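# Stack the orange-labelled carton onto the other carton

## Task

Lift the carton bearing the orange label and set it down lying flat on the second carton, keeping the same face upward as it had initially; its overhang past any edge of the lower carton must not exceed 1 cm. It has to stay there without help, so release suction and pull the tools away before finishing.

## Robot and tools

Robot: two UR-style arms, left_arm and right_arm, each ending in a vacuum suction cup rather than fingers. Base positions in the scene frame: left_arm at (+0.022, +0.444, 0) m, right_arm at (-0.031, -0.420, 0) m. The scene frame has its origin on the tabletop midway between the arms, +z up, +x pointing out across the table, and left_arm sitting on the +y side. The arm names do not refer to image sides.

Cup point: the centre of the cup's rim. The cup points along the cup point's own +z axis. About 4 cm behind the rim the tool widens, with body and wrist camera extending up to roughly 9 cm sideways, so leave that clearance.

Row layout (shared by execute_actions and move): 14 numbers, each between -1 and 1, always for both arms: left dx, dy, dz, rx, ry, rz, left suction, then right dx, dy, dz, rx, ry, rz, right suction. The six motion values are offsets, not poses: they are expressed in that cup point's own axes, relative to its measured pose at the start of the action (or, for a call's first action or a move, the pose in the latest result). Scale: 1.0 equals 0.6 m of translation or 180 degrees of rotation; rx, ry, rz form one rotation vector. Suction: any value above 0.01 switches vacuum on, 0.01 or less switches it off, and the setting persists. To keep an arm's vacuum unchanged you must resend its current value, since 0 is an off command. To hold an arm still, send the offset back to where you want it in the first call, then zeros.

execute_actions(actions): a list of actions; each action is a table of up to 15 rows, one row per 1/30 s control step, and a short table repeats its final row to fill 15 steps. Each row is measured from the action's start pose, not the previous row. An empty list just reports state and images. Each step the commanded pose is clipped to within 100 mm and 16 degrees of the measured one, and motion trails commands by about 0.17 s, so a large offset may need several actions. If position and orientation conflict, position wins.

move(target, speed, stop_force, blocking): target is one row as above. The cup point follows a straight line toward it; both arms finish together, taking 0.5 to 10 s (cut off at 10 s). speed is the top path speed in m/s, 0.002 to 0.5, default 0.25; rotation is capped at twice that in rad/s. Arms are stiff: aiming even slightly beyond a firm contact can trigger a fault, and faster moves hit harder. stop_force, 9 to 40 N for both arms, ends an arm's path once its wrist sensor sees that much extra push against the motion for 2 steps; the arm then backs to its position from 2 steps before and holds. It is not accepted in the first 0.2 s of a scene, is unreliable if the cup point is rotating, should be used with slow speeds, and should be omitted when lifting away from a surface. An arm whose target is within 1.5 mm and 0.5 degrees of its current pose counts as still. blocking=false returns after 0.5 s while motion continues; it cannot be combined with stop_force, and new moves or rows are refused until a result shows the end, so use wait or stop. The result adds a move: line with the ending per arm (done, off_target, moving, held, fault, contact) and limits flags (paced = pose clipped; held = a check blocked steps, after which the arm can surge), plus each cup point's distance to its target.

wait(seconds): 0 to 10; lets time pass holding the last command; returns early if a running move ends. stop(): brakes a running move (needs room). zoom_image(camera, region): region [x0, y0, x1, y1] in pixels, at most 504 by 504, from cam_head_left, cam_head_right, cam_high, cam_low (896x504) or cam_left_wrist, cam_right_wrist (504x504). read_manual(section) only gives licence texts. finished_scene(scene) ends the current scene irreversibly, so call it only once the carton rests in place and the arms are clear.

Results: each arm's cup point position (m), orientation quat_wxyz and velocities in the scene frame (printed position may be off, more at long reach); Hand target lines show where the controller is heading; a pose unreachable line means the clearance check altered that arm's command. suction_measured: near 0 with no seal, 0.83 or more on an airtight surface, lower with leaks; part_present turns 1 at 0.50 and back to 0 below 0.45. Wrist force and torque are in the end effector's axes, noisy (offset up to about 4 N), saturating near 50 N; pressing gives a force pointing back into the arm. Joint torque readings are unreliable for judging contact. MOTOR HOT appears at 70 °C; at 85 °C the arm is braked until cool.

Gripping: with suction on, press the 36 mm rim squarely onto a smooth flat face of the carton, away from edges, seams or holes. Under vacuum the cup compresses, so the load sits up to about 12 mm nearer the tool. To release, lower the carton until it is supported, turn suction off, then lift at least 15 mm. A cup sealed on the table pins the tool until suction goes off.

Avoid: contact torque at a joint's limit (138 N m for the three big joints, 25.7 N m for each wrist joint, held weight included) or 150 N outside force, either of which halts that arm for 10 s; arms striking each other; dropping, slamming or knocking anything off the table. Loose objects may occasionally be nudged. The robot keeps its last command while you think.

Each tool is called after ">>>" by a JSON object that holds its "op" and its "data", one argument or row to a line.

## Session

>>> {"op": "execute_actions", "data": {
  "actions": []
}}

Scene clock: 0.00 s.
left_arm: end_effector_position=(+0.4452, +0.5170, +0.4081) suction_measured=0.00 part_present=0 end_effector_quat_wxyz=(-0.000, -0.084, +0.996, +0.001) end_effector_velocity=(+0.000, -0.000, -0.001) end_effector_angular_velocity=(+0.000, +0.001, -0.003) | right_arm: end_effector_position=(+0.3962, -0.3824, +0.4089) suction_measured=0.00 part_present=0 end_effector_quat_wxyz=(+0.000, -0.044, +0.999, -0.001) end_effector_velocity=(-0.000, +0.000, -0.000) end_effector_angular_velocity=(-0.000, +0.001, +0.000)
Joint positions: left_arm=[-0.316 -1.745  1.519 -1.345 -1.57   1.255] | right_arm=[ 3.459 -1.395 -1.518 -1.799  1.57   1.886]
Joint velocities: left_arm=[-0.001  0.     0.001 -0.001  0.     0.002] | right_arm=[ 0. -0. -0. -0.  0. -0.]
Joint torques (N m, as the arm reports them, + toward a larger angle): no reading
Motor temperatures (°C, as the motors report them): left_arm=[27 23 27 33 33 34] | right_arm=[25 26 24 33 32 31]
Wrist force (N, on the end effector, along its own x y z axes, offset not removed): no reading
Wrist torque (N m, same axes, about the end effector's origin, offset not removed): no reading
Hand target (left_arm): +0.445, +0.517, +0.408; -0.000, -0.084, +0.996, +0.001
Hand target (right_arm): +0.396, -0.382, +0.409; +0.000, -0.044, +0.999, -0.001

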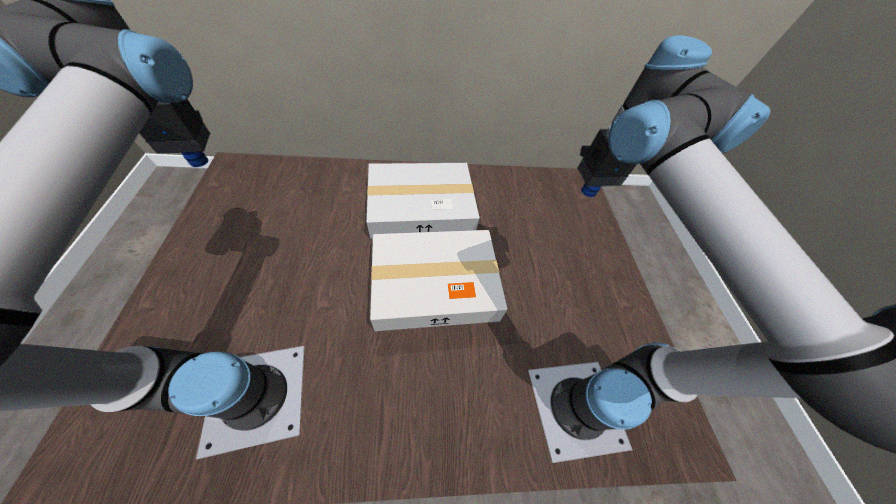

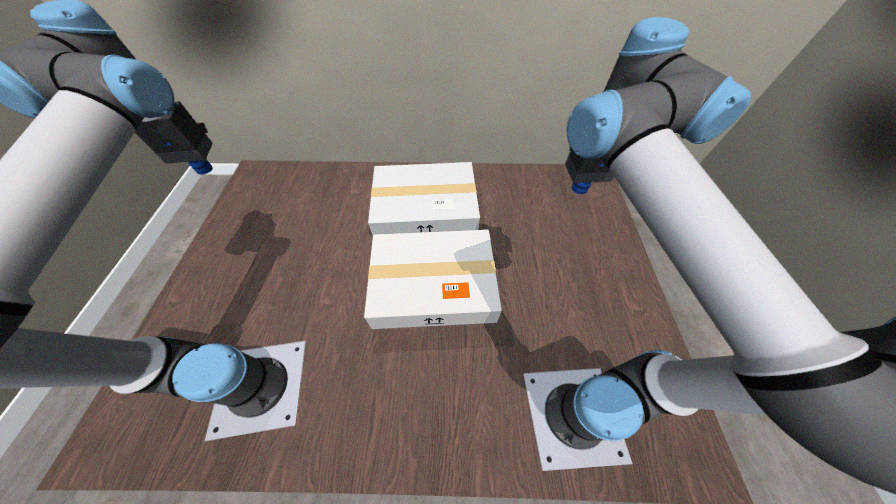

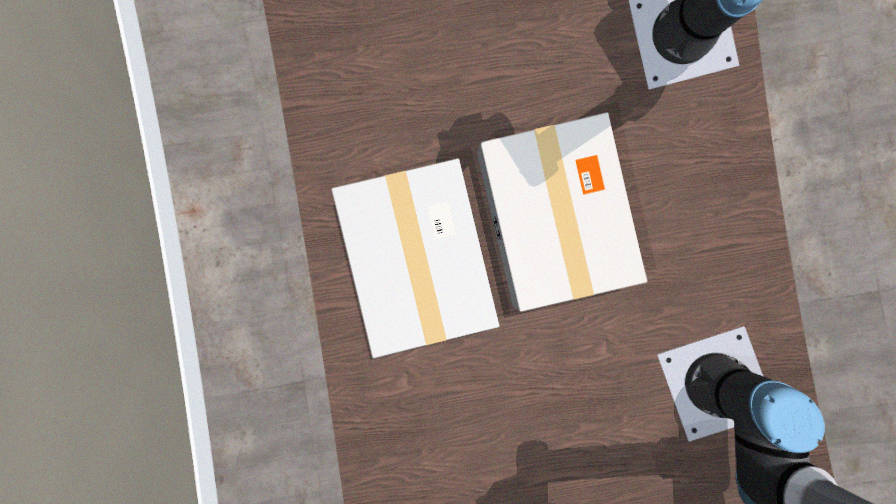

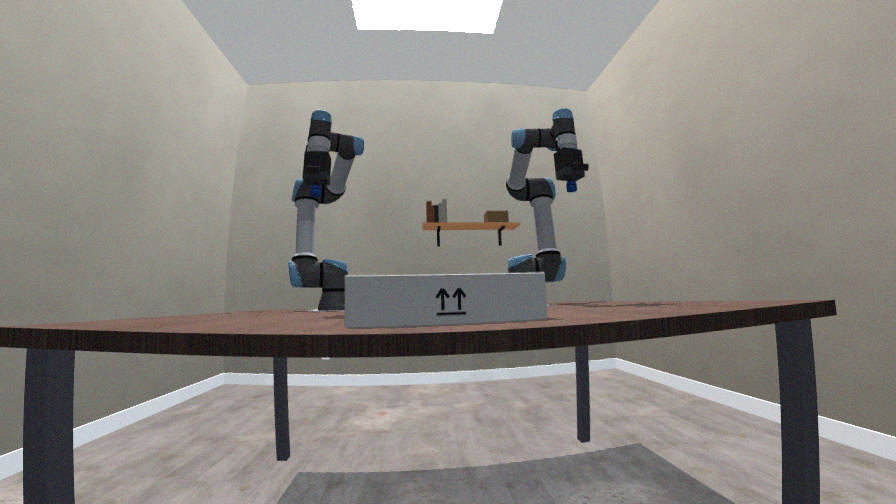

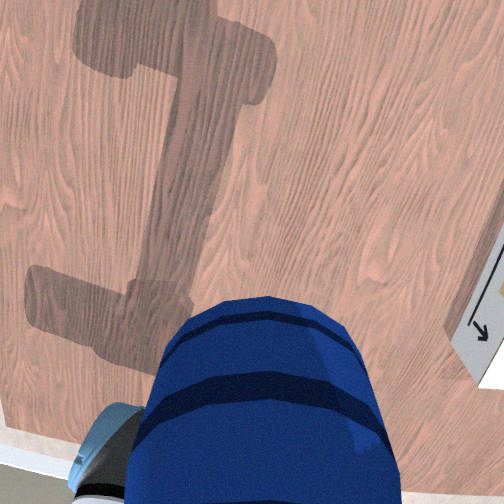

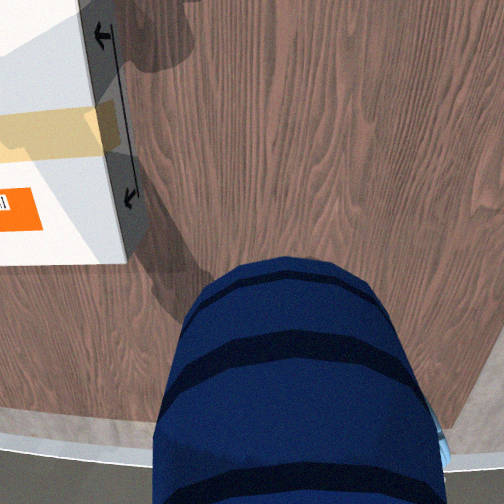

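>>> {"op": "zoom_image", "data": {
  "camera": "cam_high",
  "region": [460, 100, 670, 320]
}}

>>> {"op": "zoom_image", "data": {
  "camera": "cam_high",
  "region": [310, 150, 520, 370]
}}

Region (460, 100, 670, 320) of cam_high's 896x504 image, scaled by 2.291, with more detail than that image has; it fills the left 481 columns of this view, and the rest is white.

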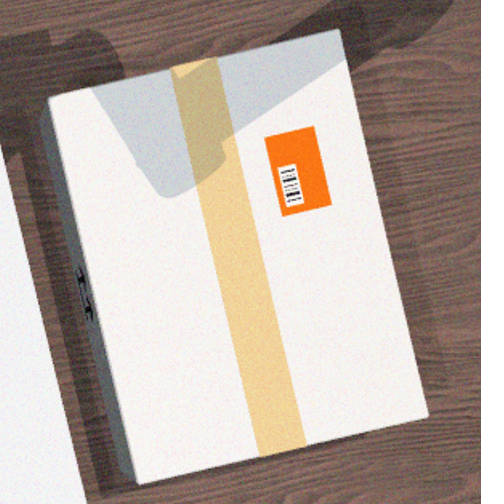

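Region (310, 150, 520, 370) of cam_high's 896x504 image, scaled by 2.291, with more detail than that image has; it fills the left 481 columns of this view, and the rest is white.

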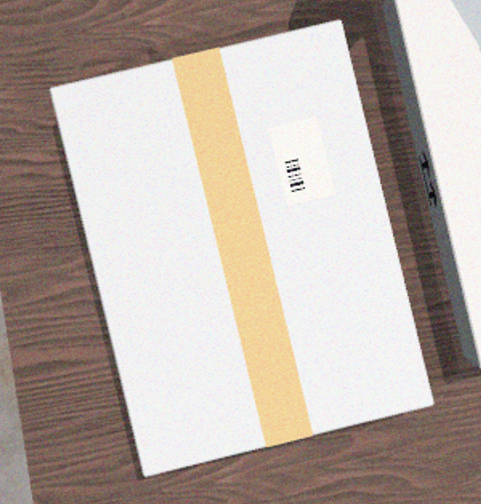

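>>> {"op": "move", "data": {
  "target": [0.2852,-0.6463,0.48,0,0,0.0535,0,0.0262,0.3677,0.481,0,0,0.028,0],
  "speed": 0.35
}}

Scene clock: 14.60 s.
left_arm: end_effector_position=(+0.3417, +0.1062, +0.1203) suction_measured=0.00 part_present=0 end_effector_quat_wxyz=(+0.000, -0.000, +1.000, +0.001) end_effector_velocity=(-0.001, -0.001, -0.002) end_effector_angular_velocity=(+0.002, +0.002, -0.001) | right_arm: end_effector_position=(+0.3612, -0.1641, +0.1205) suction_measured=0.00 part_present=0 end_effector_quat_wxyz=(+0.000, -0.001, +1.000, -0.000) end_effector_velocity=(+0.001, +0.001, -0.001) end_effector_angular_velocity=(+0.001, -0.001, -0.001)
Joint positions: left_arm=[-1.274 -1.541  2.095 -2.124 -1.57   0.465] | right_arm=[ 3.922 -1.607 -2.088 -1.018  1.57   2.437]
Joint velocities: left_arm=[-0.001  0.005  0.001 -0.003 -0.    -0.001] | right_arm=[-0.    -0.003  0.     0.003 -0.     0.001]
Joint torques (N m, as the arm reports them, + toward a larger angle): left_arm=[ -5.94 -13.29 -25.94  -4.46   1.59  -1.81] | right_arm=[14.5  13.07  9.26  4.82 -1.26  1.75]
Motor temperatures (°C, as the motors report them): left_arm=[27 23 27 33 33 34] | right_arm=[25 26 24 33 32 31]
Wrist force (N, on the end effector, along its own x y z axes, offset not removed): left_arm=[1.0 -3.4 4.4] | right_arm=[-3.1 -2.3 1.6]
Wrist torque (N m, same axes, about the end effector's origin, offset not removed): left_arm=[-0.56 -0.17 -0.12] | right_arm=[-0.29 0.26 -0.20]
Hand target (left_arm): +0.342, +0.106, +0.120; +0.000, -0.000, +1.000, +0.001
Hand target (right_arm): +0.361, -0.164, +0.120; +0.000, -0.001, +1.000, -0.000
Off the commanded pose (left_arm): 0.001 m, 0 deg.
Off the commanded pose (right_arm): 0.001 m, 0 deg.
move: done

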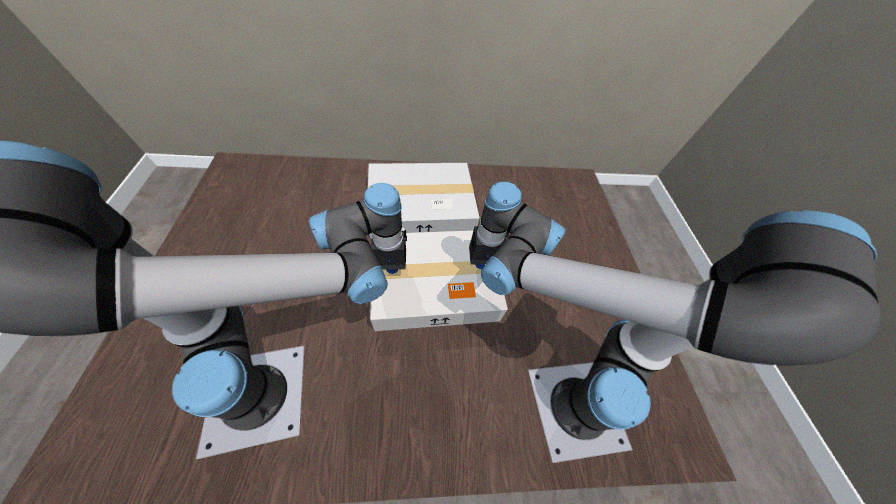

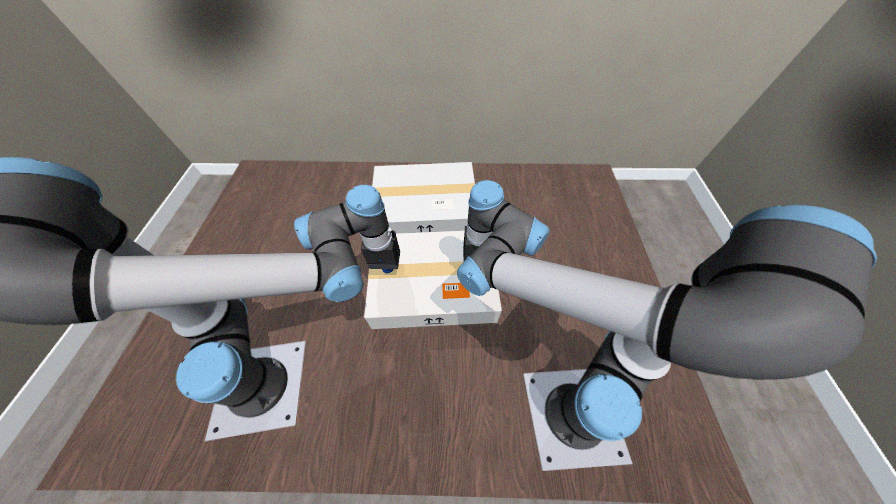

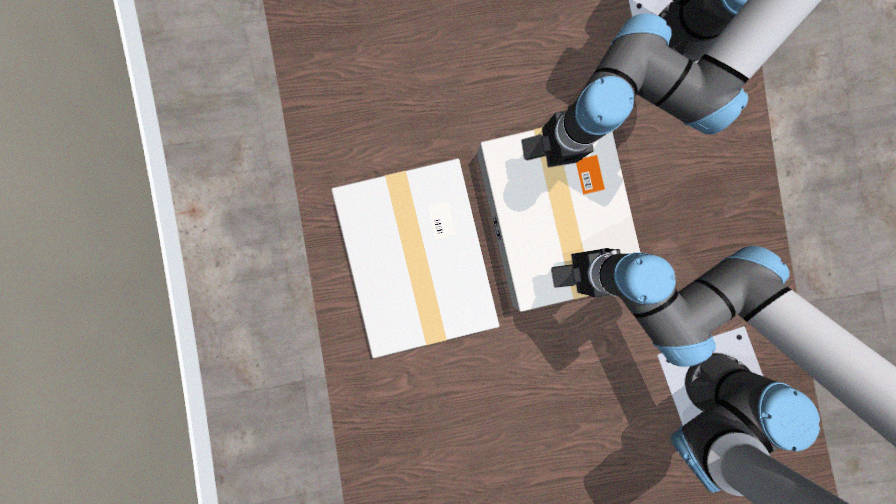

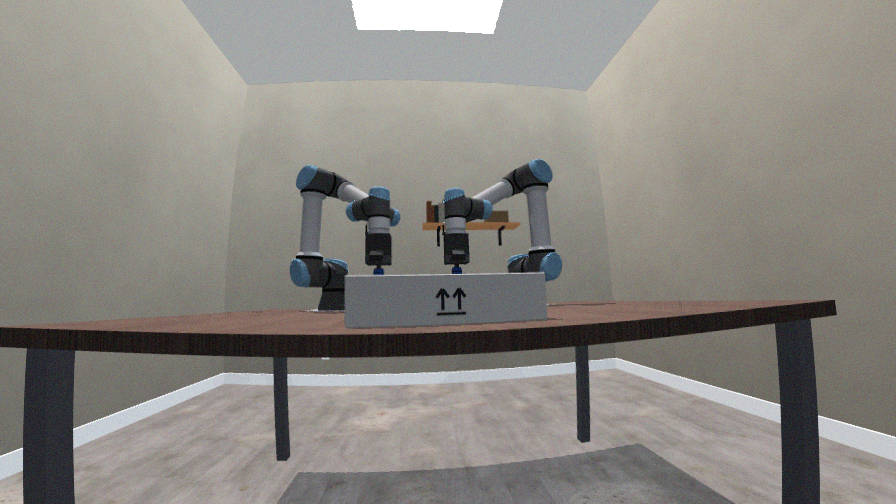

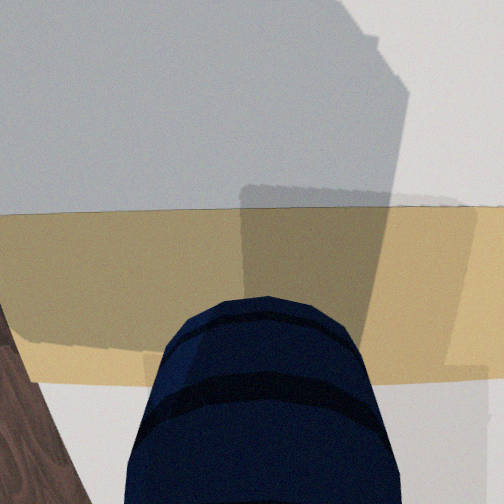

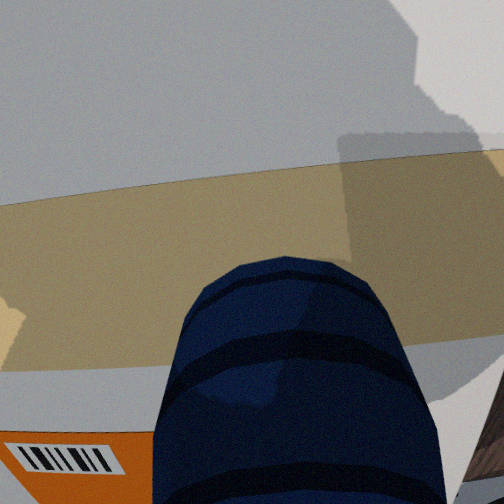

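>>> {"op": "move", "data": {
  "target": [0,0,0.047,0,0,0,1,0,0,0.047,0,0,0,1],
  "speed": 0.02,
  "stop_force": 15
}}

Scene clock: 18.80 s.
left_arm: end_effector_position=(+0.3417, +0.1063, +0.0925) suction_measured=0.99 part_present=1 end_effector_quat_wxyz=(+0.000, -0.000, +1.000, +0.001) end_effector_velocity=(+0.000, -0.000, -0.002) end_effector_angular_velocity=(-0.001, -0.000, -0.001) | right_arm: end_effector_position=(+0.3612, -0.1641, +0.0926) suction_measured=0.94 part_present=1 end_effector_quat_wxyz=(+0.000, -0.001, +1.000, -0.000) end_effector_velocity=(-0.000, -0.000, -0.003) end_effector_angular_velocity=(-0.000, +0.000, -0.000)
Joint positions: left_arm=[-1.274 -1.498  2.135 -2.207 -1.57   0.465] | right_arm=[ 3.922 -1.65  -2.127 -0.935  1.57   2.437]
Joint velocities: left_arm=[ 0.001  0.004  0.002 -0.008 -0.     0.001] | right_arm=[-0.    -0.005 -0.004  0.008  0.    -0.   ]
Joint torques (N m, as the arm reports them, + toward a larger angle): left_arm=[  7.15 -18.37 -15.75  -5.67  -1.05   2.22] | right_arm=[-12.47  20.42  16.81   7.18  -0.51  -1.35]
Motor temperatures (°C, as the motors report them): left_arm=[27 23 27 33 33 34] | right_arm=[25 26 24 33 32 31]
Wrist force (N, on the end effector, along its own x y z axes, offset not removed): left_arm=[0.2 -3.7 15.6] | right_arm=[-2.9 -0.5 16.7]
Wrist torque (N m, same axes, about the end effector's origin, offset not removed): left_arm=[-0.42 0.11 -0.07] | right_arm=[-0.11 0.48 -0.21]
Hand target (left_arm): +0.342, +0.106, +0.092; +0.000, -0.000, +1.000, +0.001
Hand target (right_arm): +0.361, -0.164, +0.092; +0.000, -0.001, +1.000, -0.000
Off the commanded pose (left_arm): 0.000 m, 0 deg.
Off the commanded pose (right_arm): 0.000 m, 0 deg.
move: done

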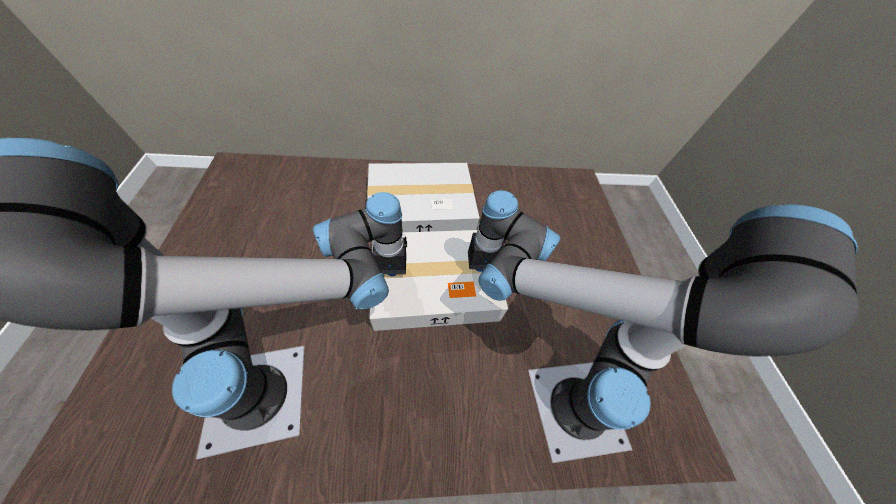

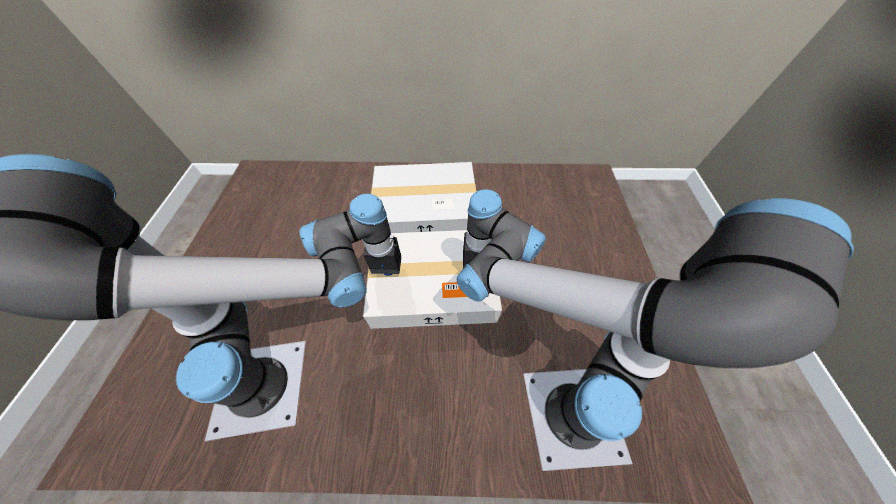

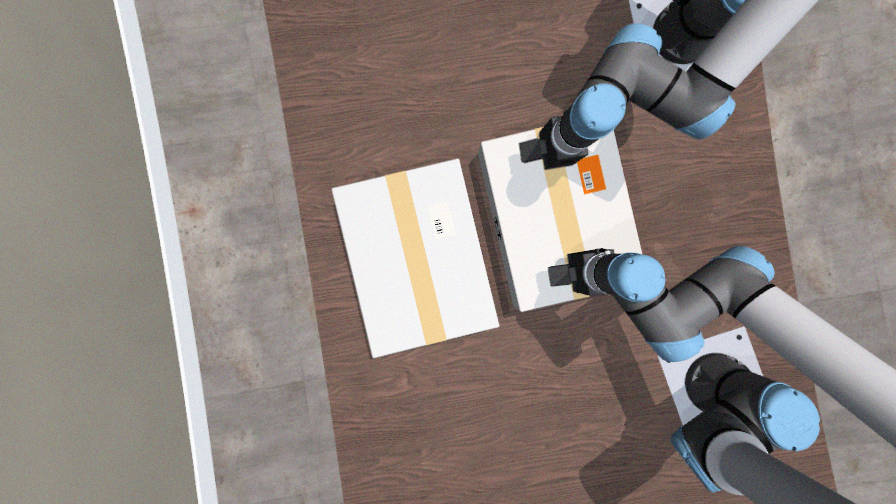

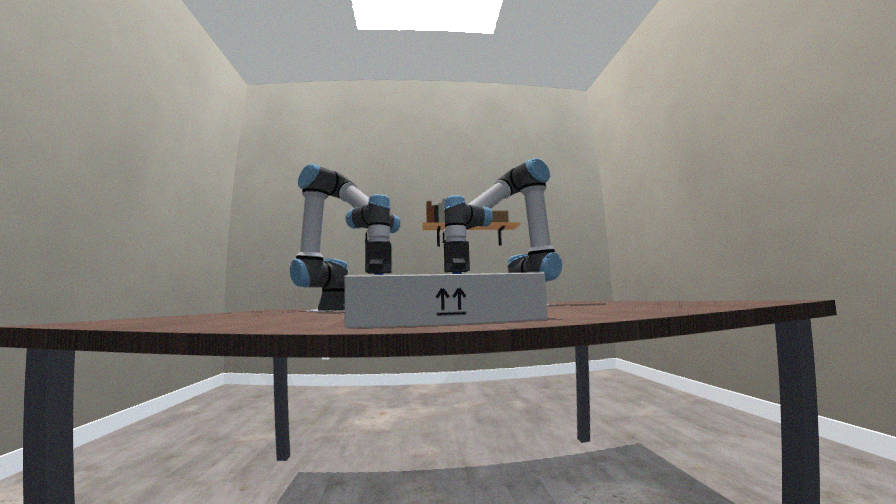

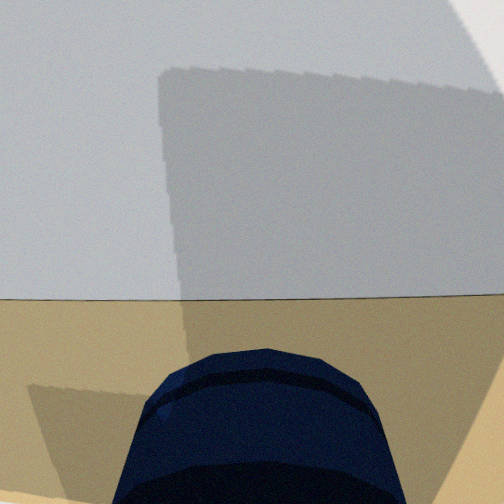

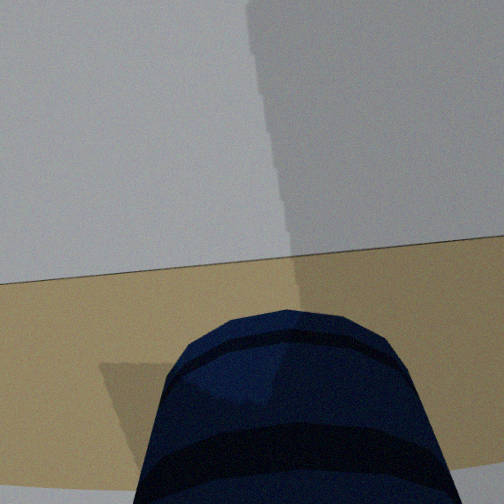

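>>> {"op": "move", "data": {
  "target": [0,0,-0.19,0,0,0,1,0,0,-0.19,0,0,0,1],
  "speed": 0.15
}}

>>> {"op": "move", "data": {
  "target": [-0.5842,0.083,0.021,0,0,-0.002,1,-0.5872,0.0812,0.018,0,0,-0.002,1],
  "speed": 0.2
}}

>>> {"op": "zoom_image", "data": {
  "camera": "cam_low",
  "region": [335, 200, 565, 340]
}}

>>> {"op": "zoom_image", "data": {
  "camera": "cam_head_left",
  "region": [350, 160, 500, 250]
}}

Scene clock: 25.47 s.
left_arm: end_effector_position=(+0.3418, +0.1061, +0.2061) suction_measured=1.00 part_present=1 end_effector_quat_wxyz=(+0.000, -0.000, +1.000, +0.001) end_effector_velocity=(+0.000, -0.000, +0.002) end_effector_angular_velocity=(+0.001, +0.000, +0.000) | right_arm: end_effector_position=(+0.3612, -0.1641, +0.2063) suction_measured=0.96 part_present=1 end_effector_quat_wxyz=(+0.000, -0.001, +1.000, -0.000) end_effector_velocity=(-0.001, +0.001, +0.002) end_effector_angular_velocity=(-0.001, +0.001, +0.001)
Joint positions: left_arm=[-1.274 -1.634  1.945 -1.881 -1.569  0.465] | right_arm=[ 3.922 -1.514 -1.939 -1.26   1.57   2.437]
Joint velocities: left_arm=[ 0.    -0.001 -0.005  0.007  0.     0.   ] | right_arm=[ 0.002  0.001  0.005 -0.008  0.     0.001]
Joint torques (N m, as the arm reports them, + toward a larger angle): left_arm=[ -6.49 -38.88 -32.81  -1.95  -2.03  -1.96] | right_arm=[14.52 42.11 49.07  2.6   1.36  1.52]
Motor temperatures (°C, as the motors report them): left_arm=[27 23 27 33 33 34] | right_arm=[25 26 24 33 32 31]
Wrist force (N, on the end effector, along its own x y z axes, offset not removed): left_arm=[0.3 -3.1 15.1] | right_arm=[-2.6 -1.6 19.8]
Wrist torque (N m, same axes, about the end effector's origin, offset not removed): left_arm=[-0.54 0.11 -0.05] | right_arm=[-0.08 0.32 -0.34]
Hand target (left_arm): +0.342, +0.106, +0.206; +0.000, -0.000, +1.000, +0.001
Hand target (right_arm): +0.361, -0.164, +0.207; +0.000, -0.001, +1.000, -0.000
Off the commanded pose (left_arm): 0.000 m, 0 deg.
Off the commanded pose (right_arm): 0.000 m, 0 deg.
move: done

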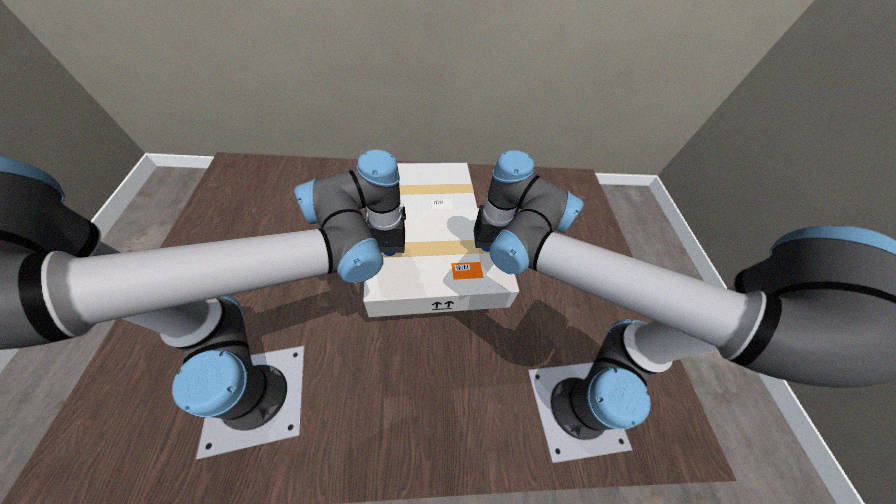

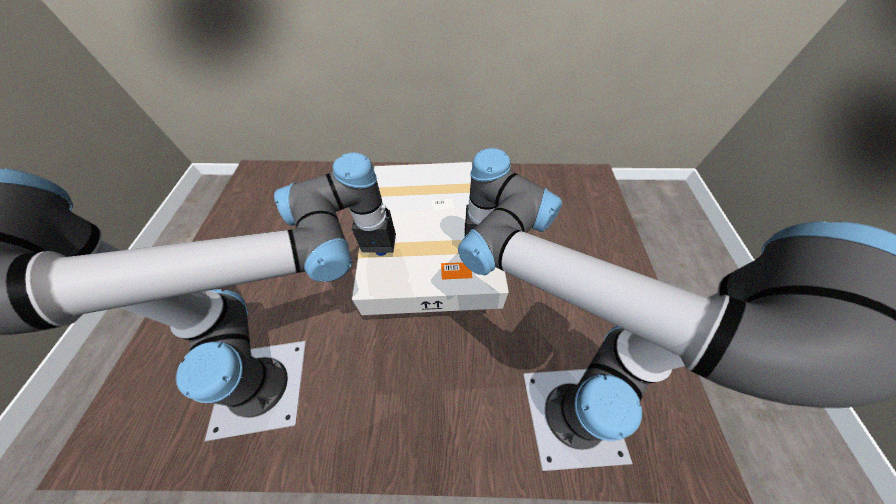

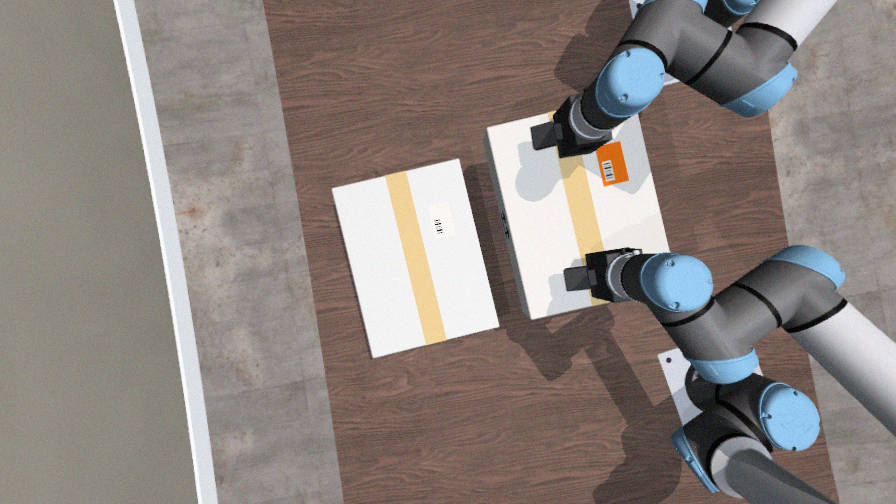

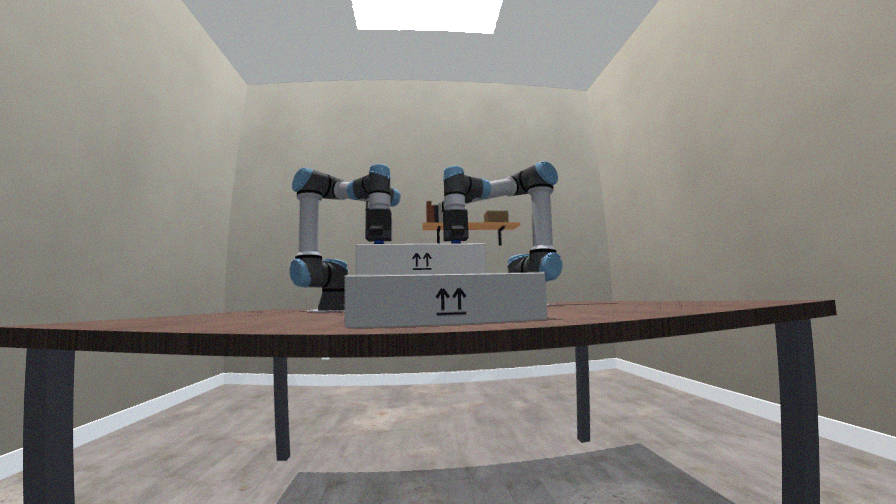

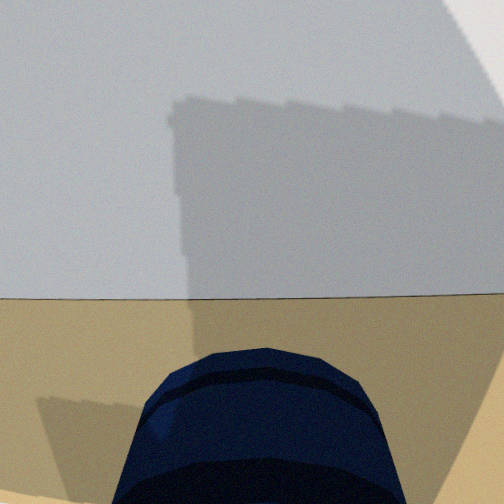

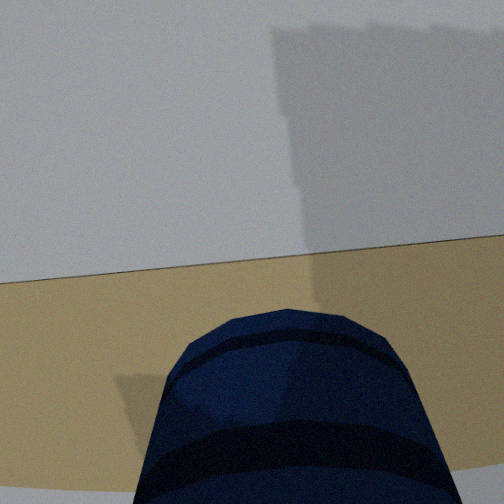

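Scene clock: 27.93 s.
left_arm: end_effector_position=(+0.6920, +0.1565, +0.1933) suction_measured=1.00 part_present=1 end_effector_quat_wxyz=(+0.000, -0.004, +1.000, +0.001) end_effector_velocity=(+0.002, -0.001, +0.000) end_effector_angular_velocity=(-0.001, +0.000, -0.001) | right_arm: end_effector_position=(+0.7132, -0.1153, +0.1955) suction_measured=0.96 part_present=1 end_effector_quat_wxyz=(+0.001, -0.004, +1.000, -0.000) end_effector_velocity=(+0.002, +0.001, +0.000) end_effector_angular_velocity=(-0.002, +0.004, +0.002)
Joint positions: left_arm=[-0.76  -0.997  1.165 -1.738 -1.569  0.973] | right_arm=[ 3.61  -2.358 -0.8   -1.554  1.569  2.119]
Joint velocities: left_arm=[ 0.001  0.005 -0.009  0.003 -0.001  0.002] | right_arm=[-0.    -0.011  0.021 -0.015  0.    -0.002]
Joint torques (N m, as the arm reports them, + toward a larger angle): left_arm=[  0.53 -48.6  -31.87  -2.27  -3.91   2.46] | right_arm=[-7.07 64.16 48.1   2.79  3.19 -1.56]
Motor temperatures (°C, as the motors report them): left_arm=[27 23 27 33 33 34] | right_arm=[25 26 24 33 32 31]
Wrist force (N, on the end effector, along its own x y z axes, offset not removed): left_arm=[0.9 5.9 14.8] | right_arm=[-4.6 -9.9 19.2]
Wrist torque (N m, same axes, about the end effector's origin, offset not removed): left_arm=[-0.10 -0.01 -0.04] | right_arm=[-0.37 0.32 -0.32]
Hand target (left_arm): +0.692, +0.157, +0.193; +0.000, -0.004, +1.000, +0.001
Hand target (right_arm): +0.713, -0.115, +0.196; +0.000, -0.004, +1.000, -0.001
Off the commanded pose (left_arm): 0.001 m, 0 deg.
Off the commanded pose (right_arm): 0.000 m, 0 deg.
move: done

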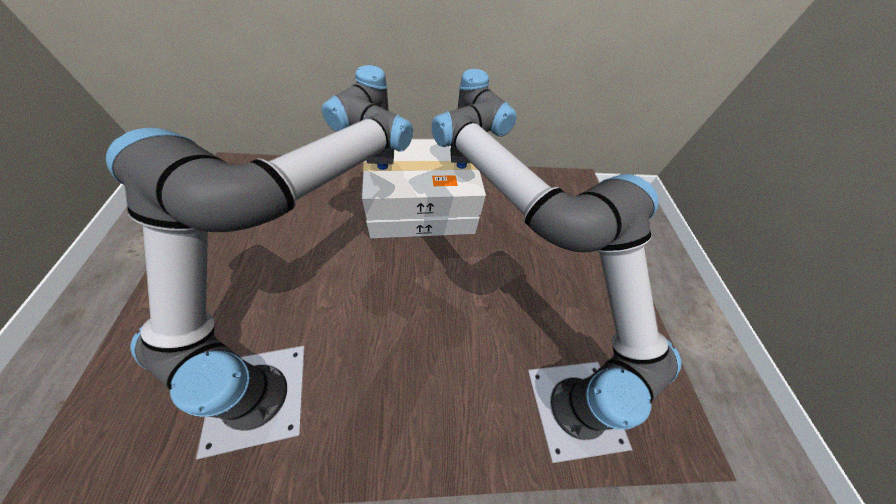

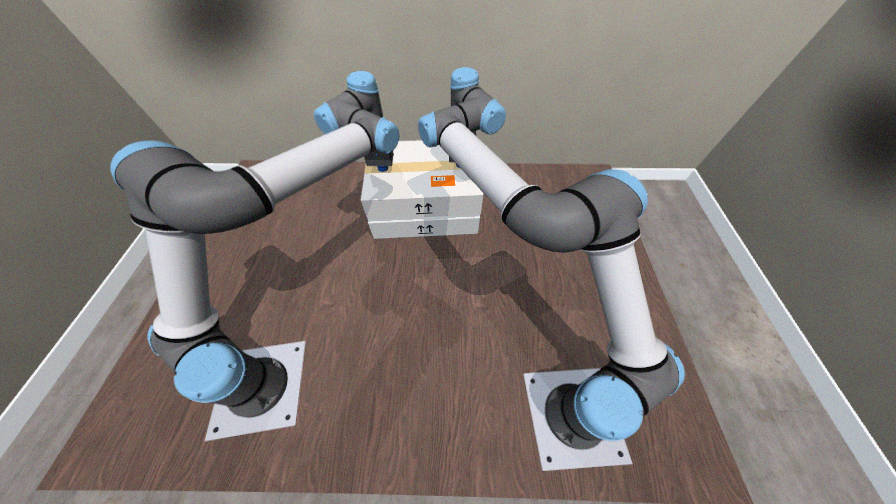

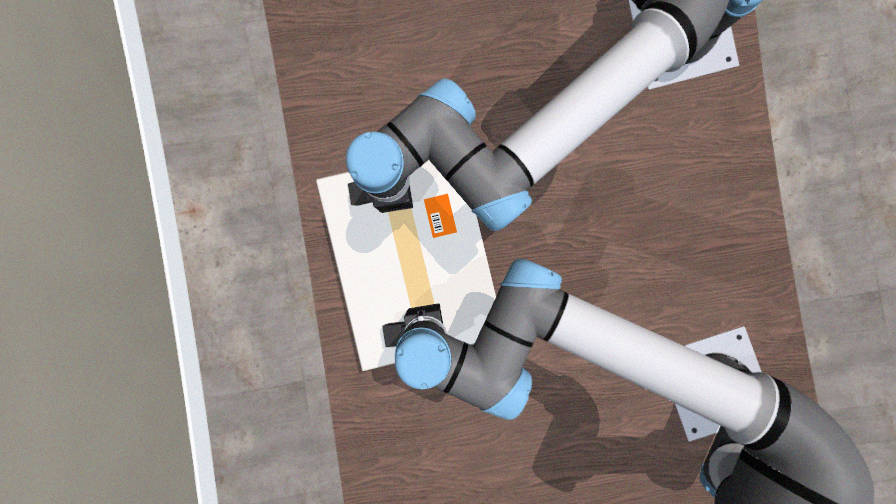

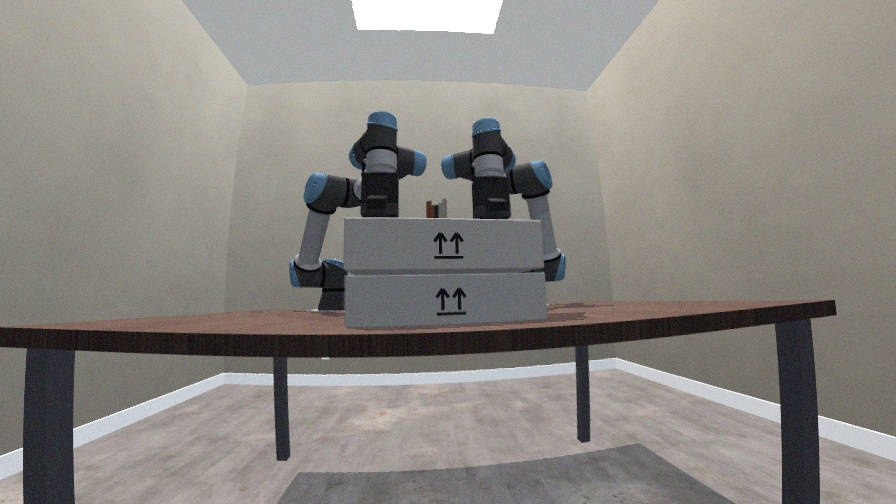

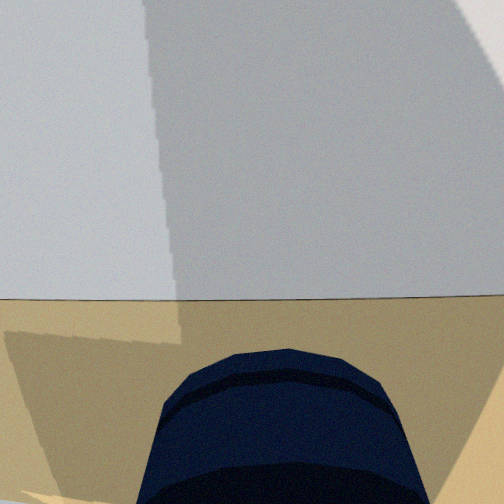

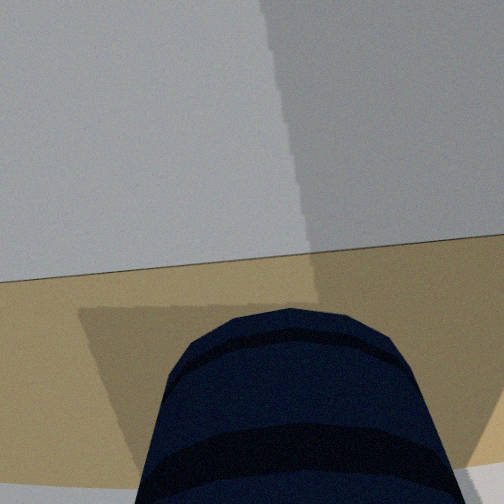

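Region (335, 200, 565, 340) of cam_low's 896x504 image, scaled by 2.191, with more detail than that image has; it fills the top 307 rows of this view, and the rest is white.

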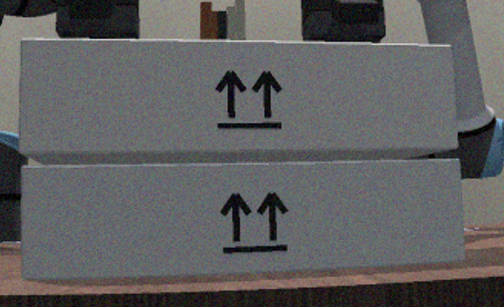

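Region (350, 160, 500, 250) of cam_head_left's 896x504 image, scaled by 3.360, with more detail than that image has; it fills the top 302 rows of this view, and the rest is white.

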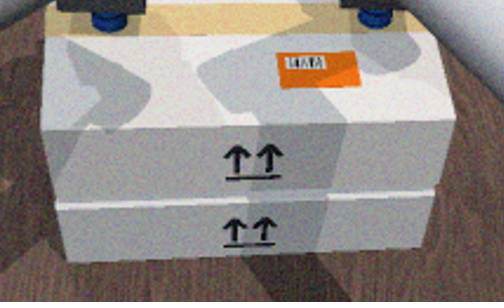

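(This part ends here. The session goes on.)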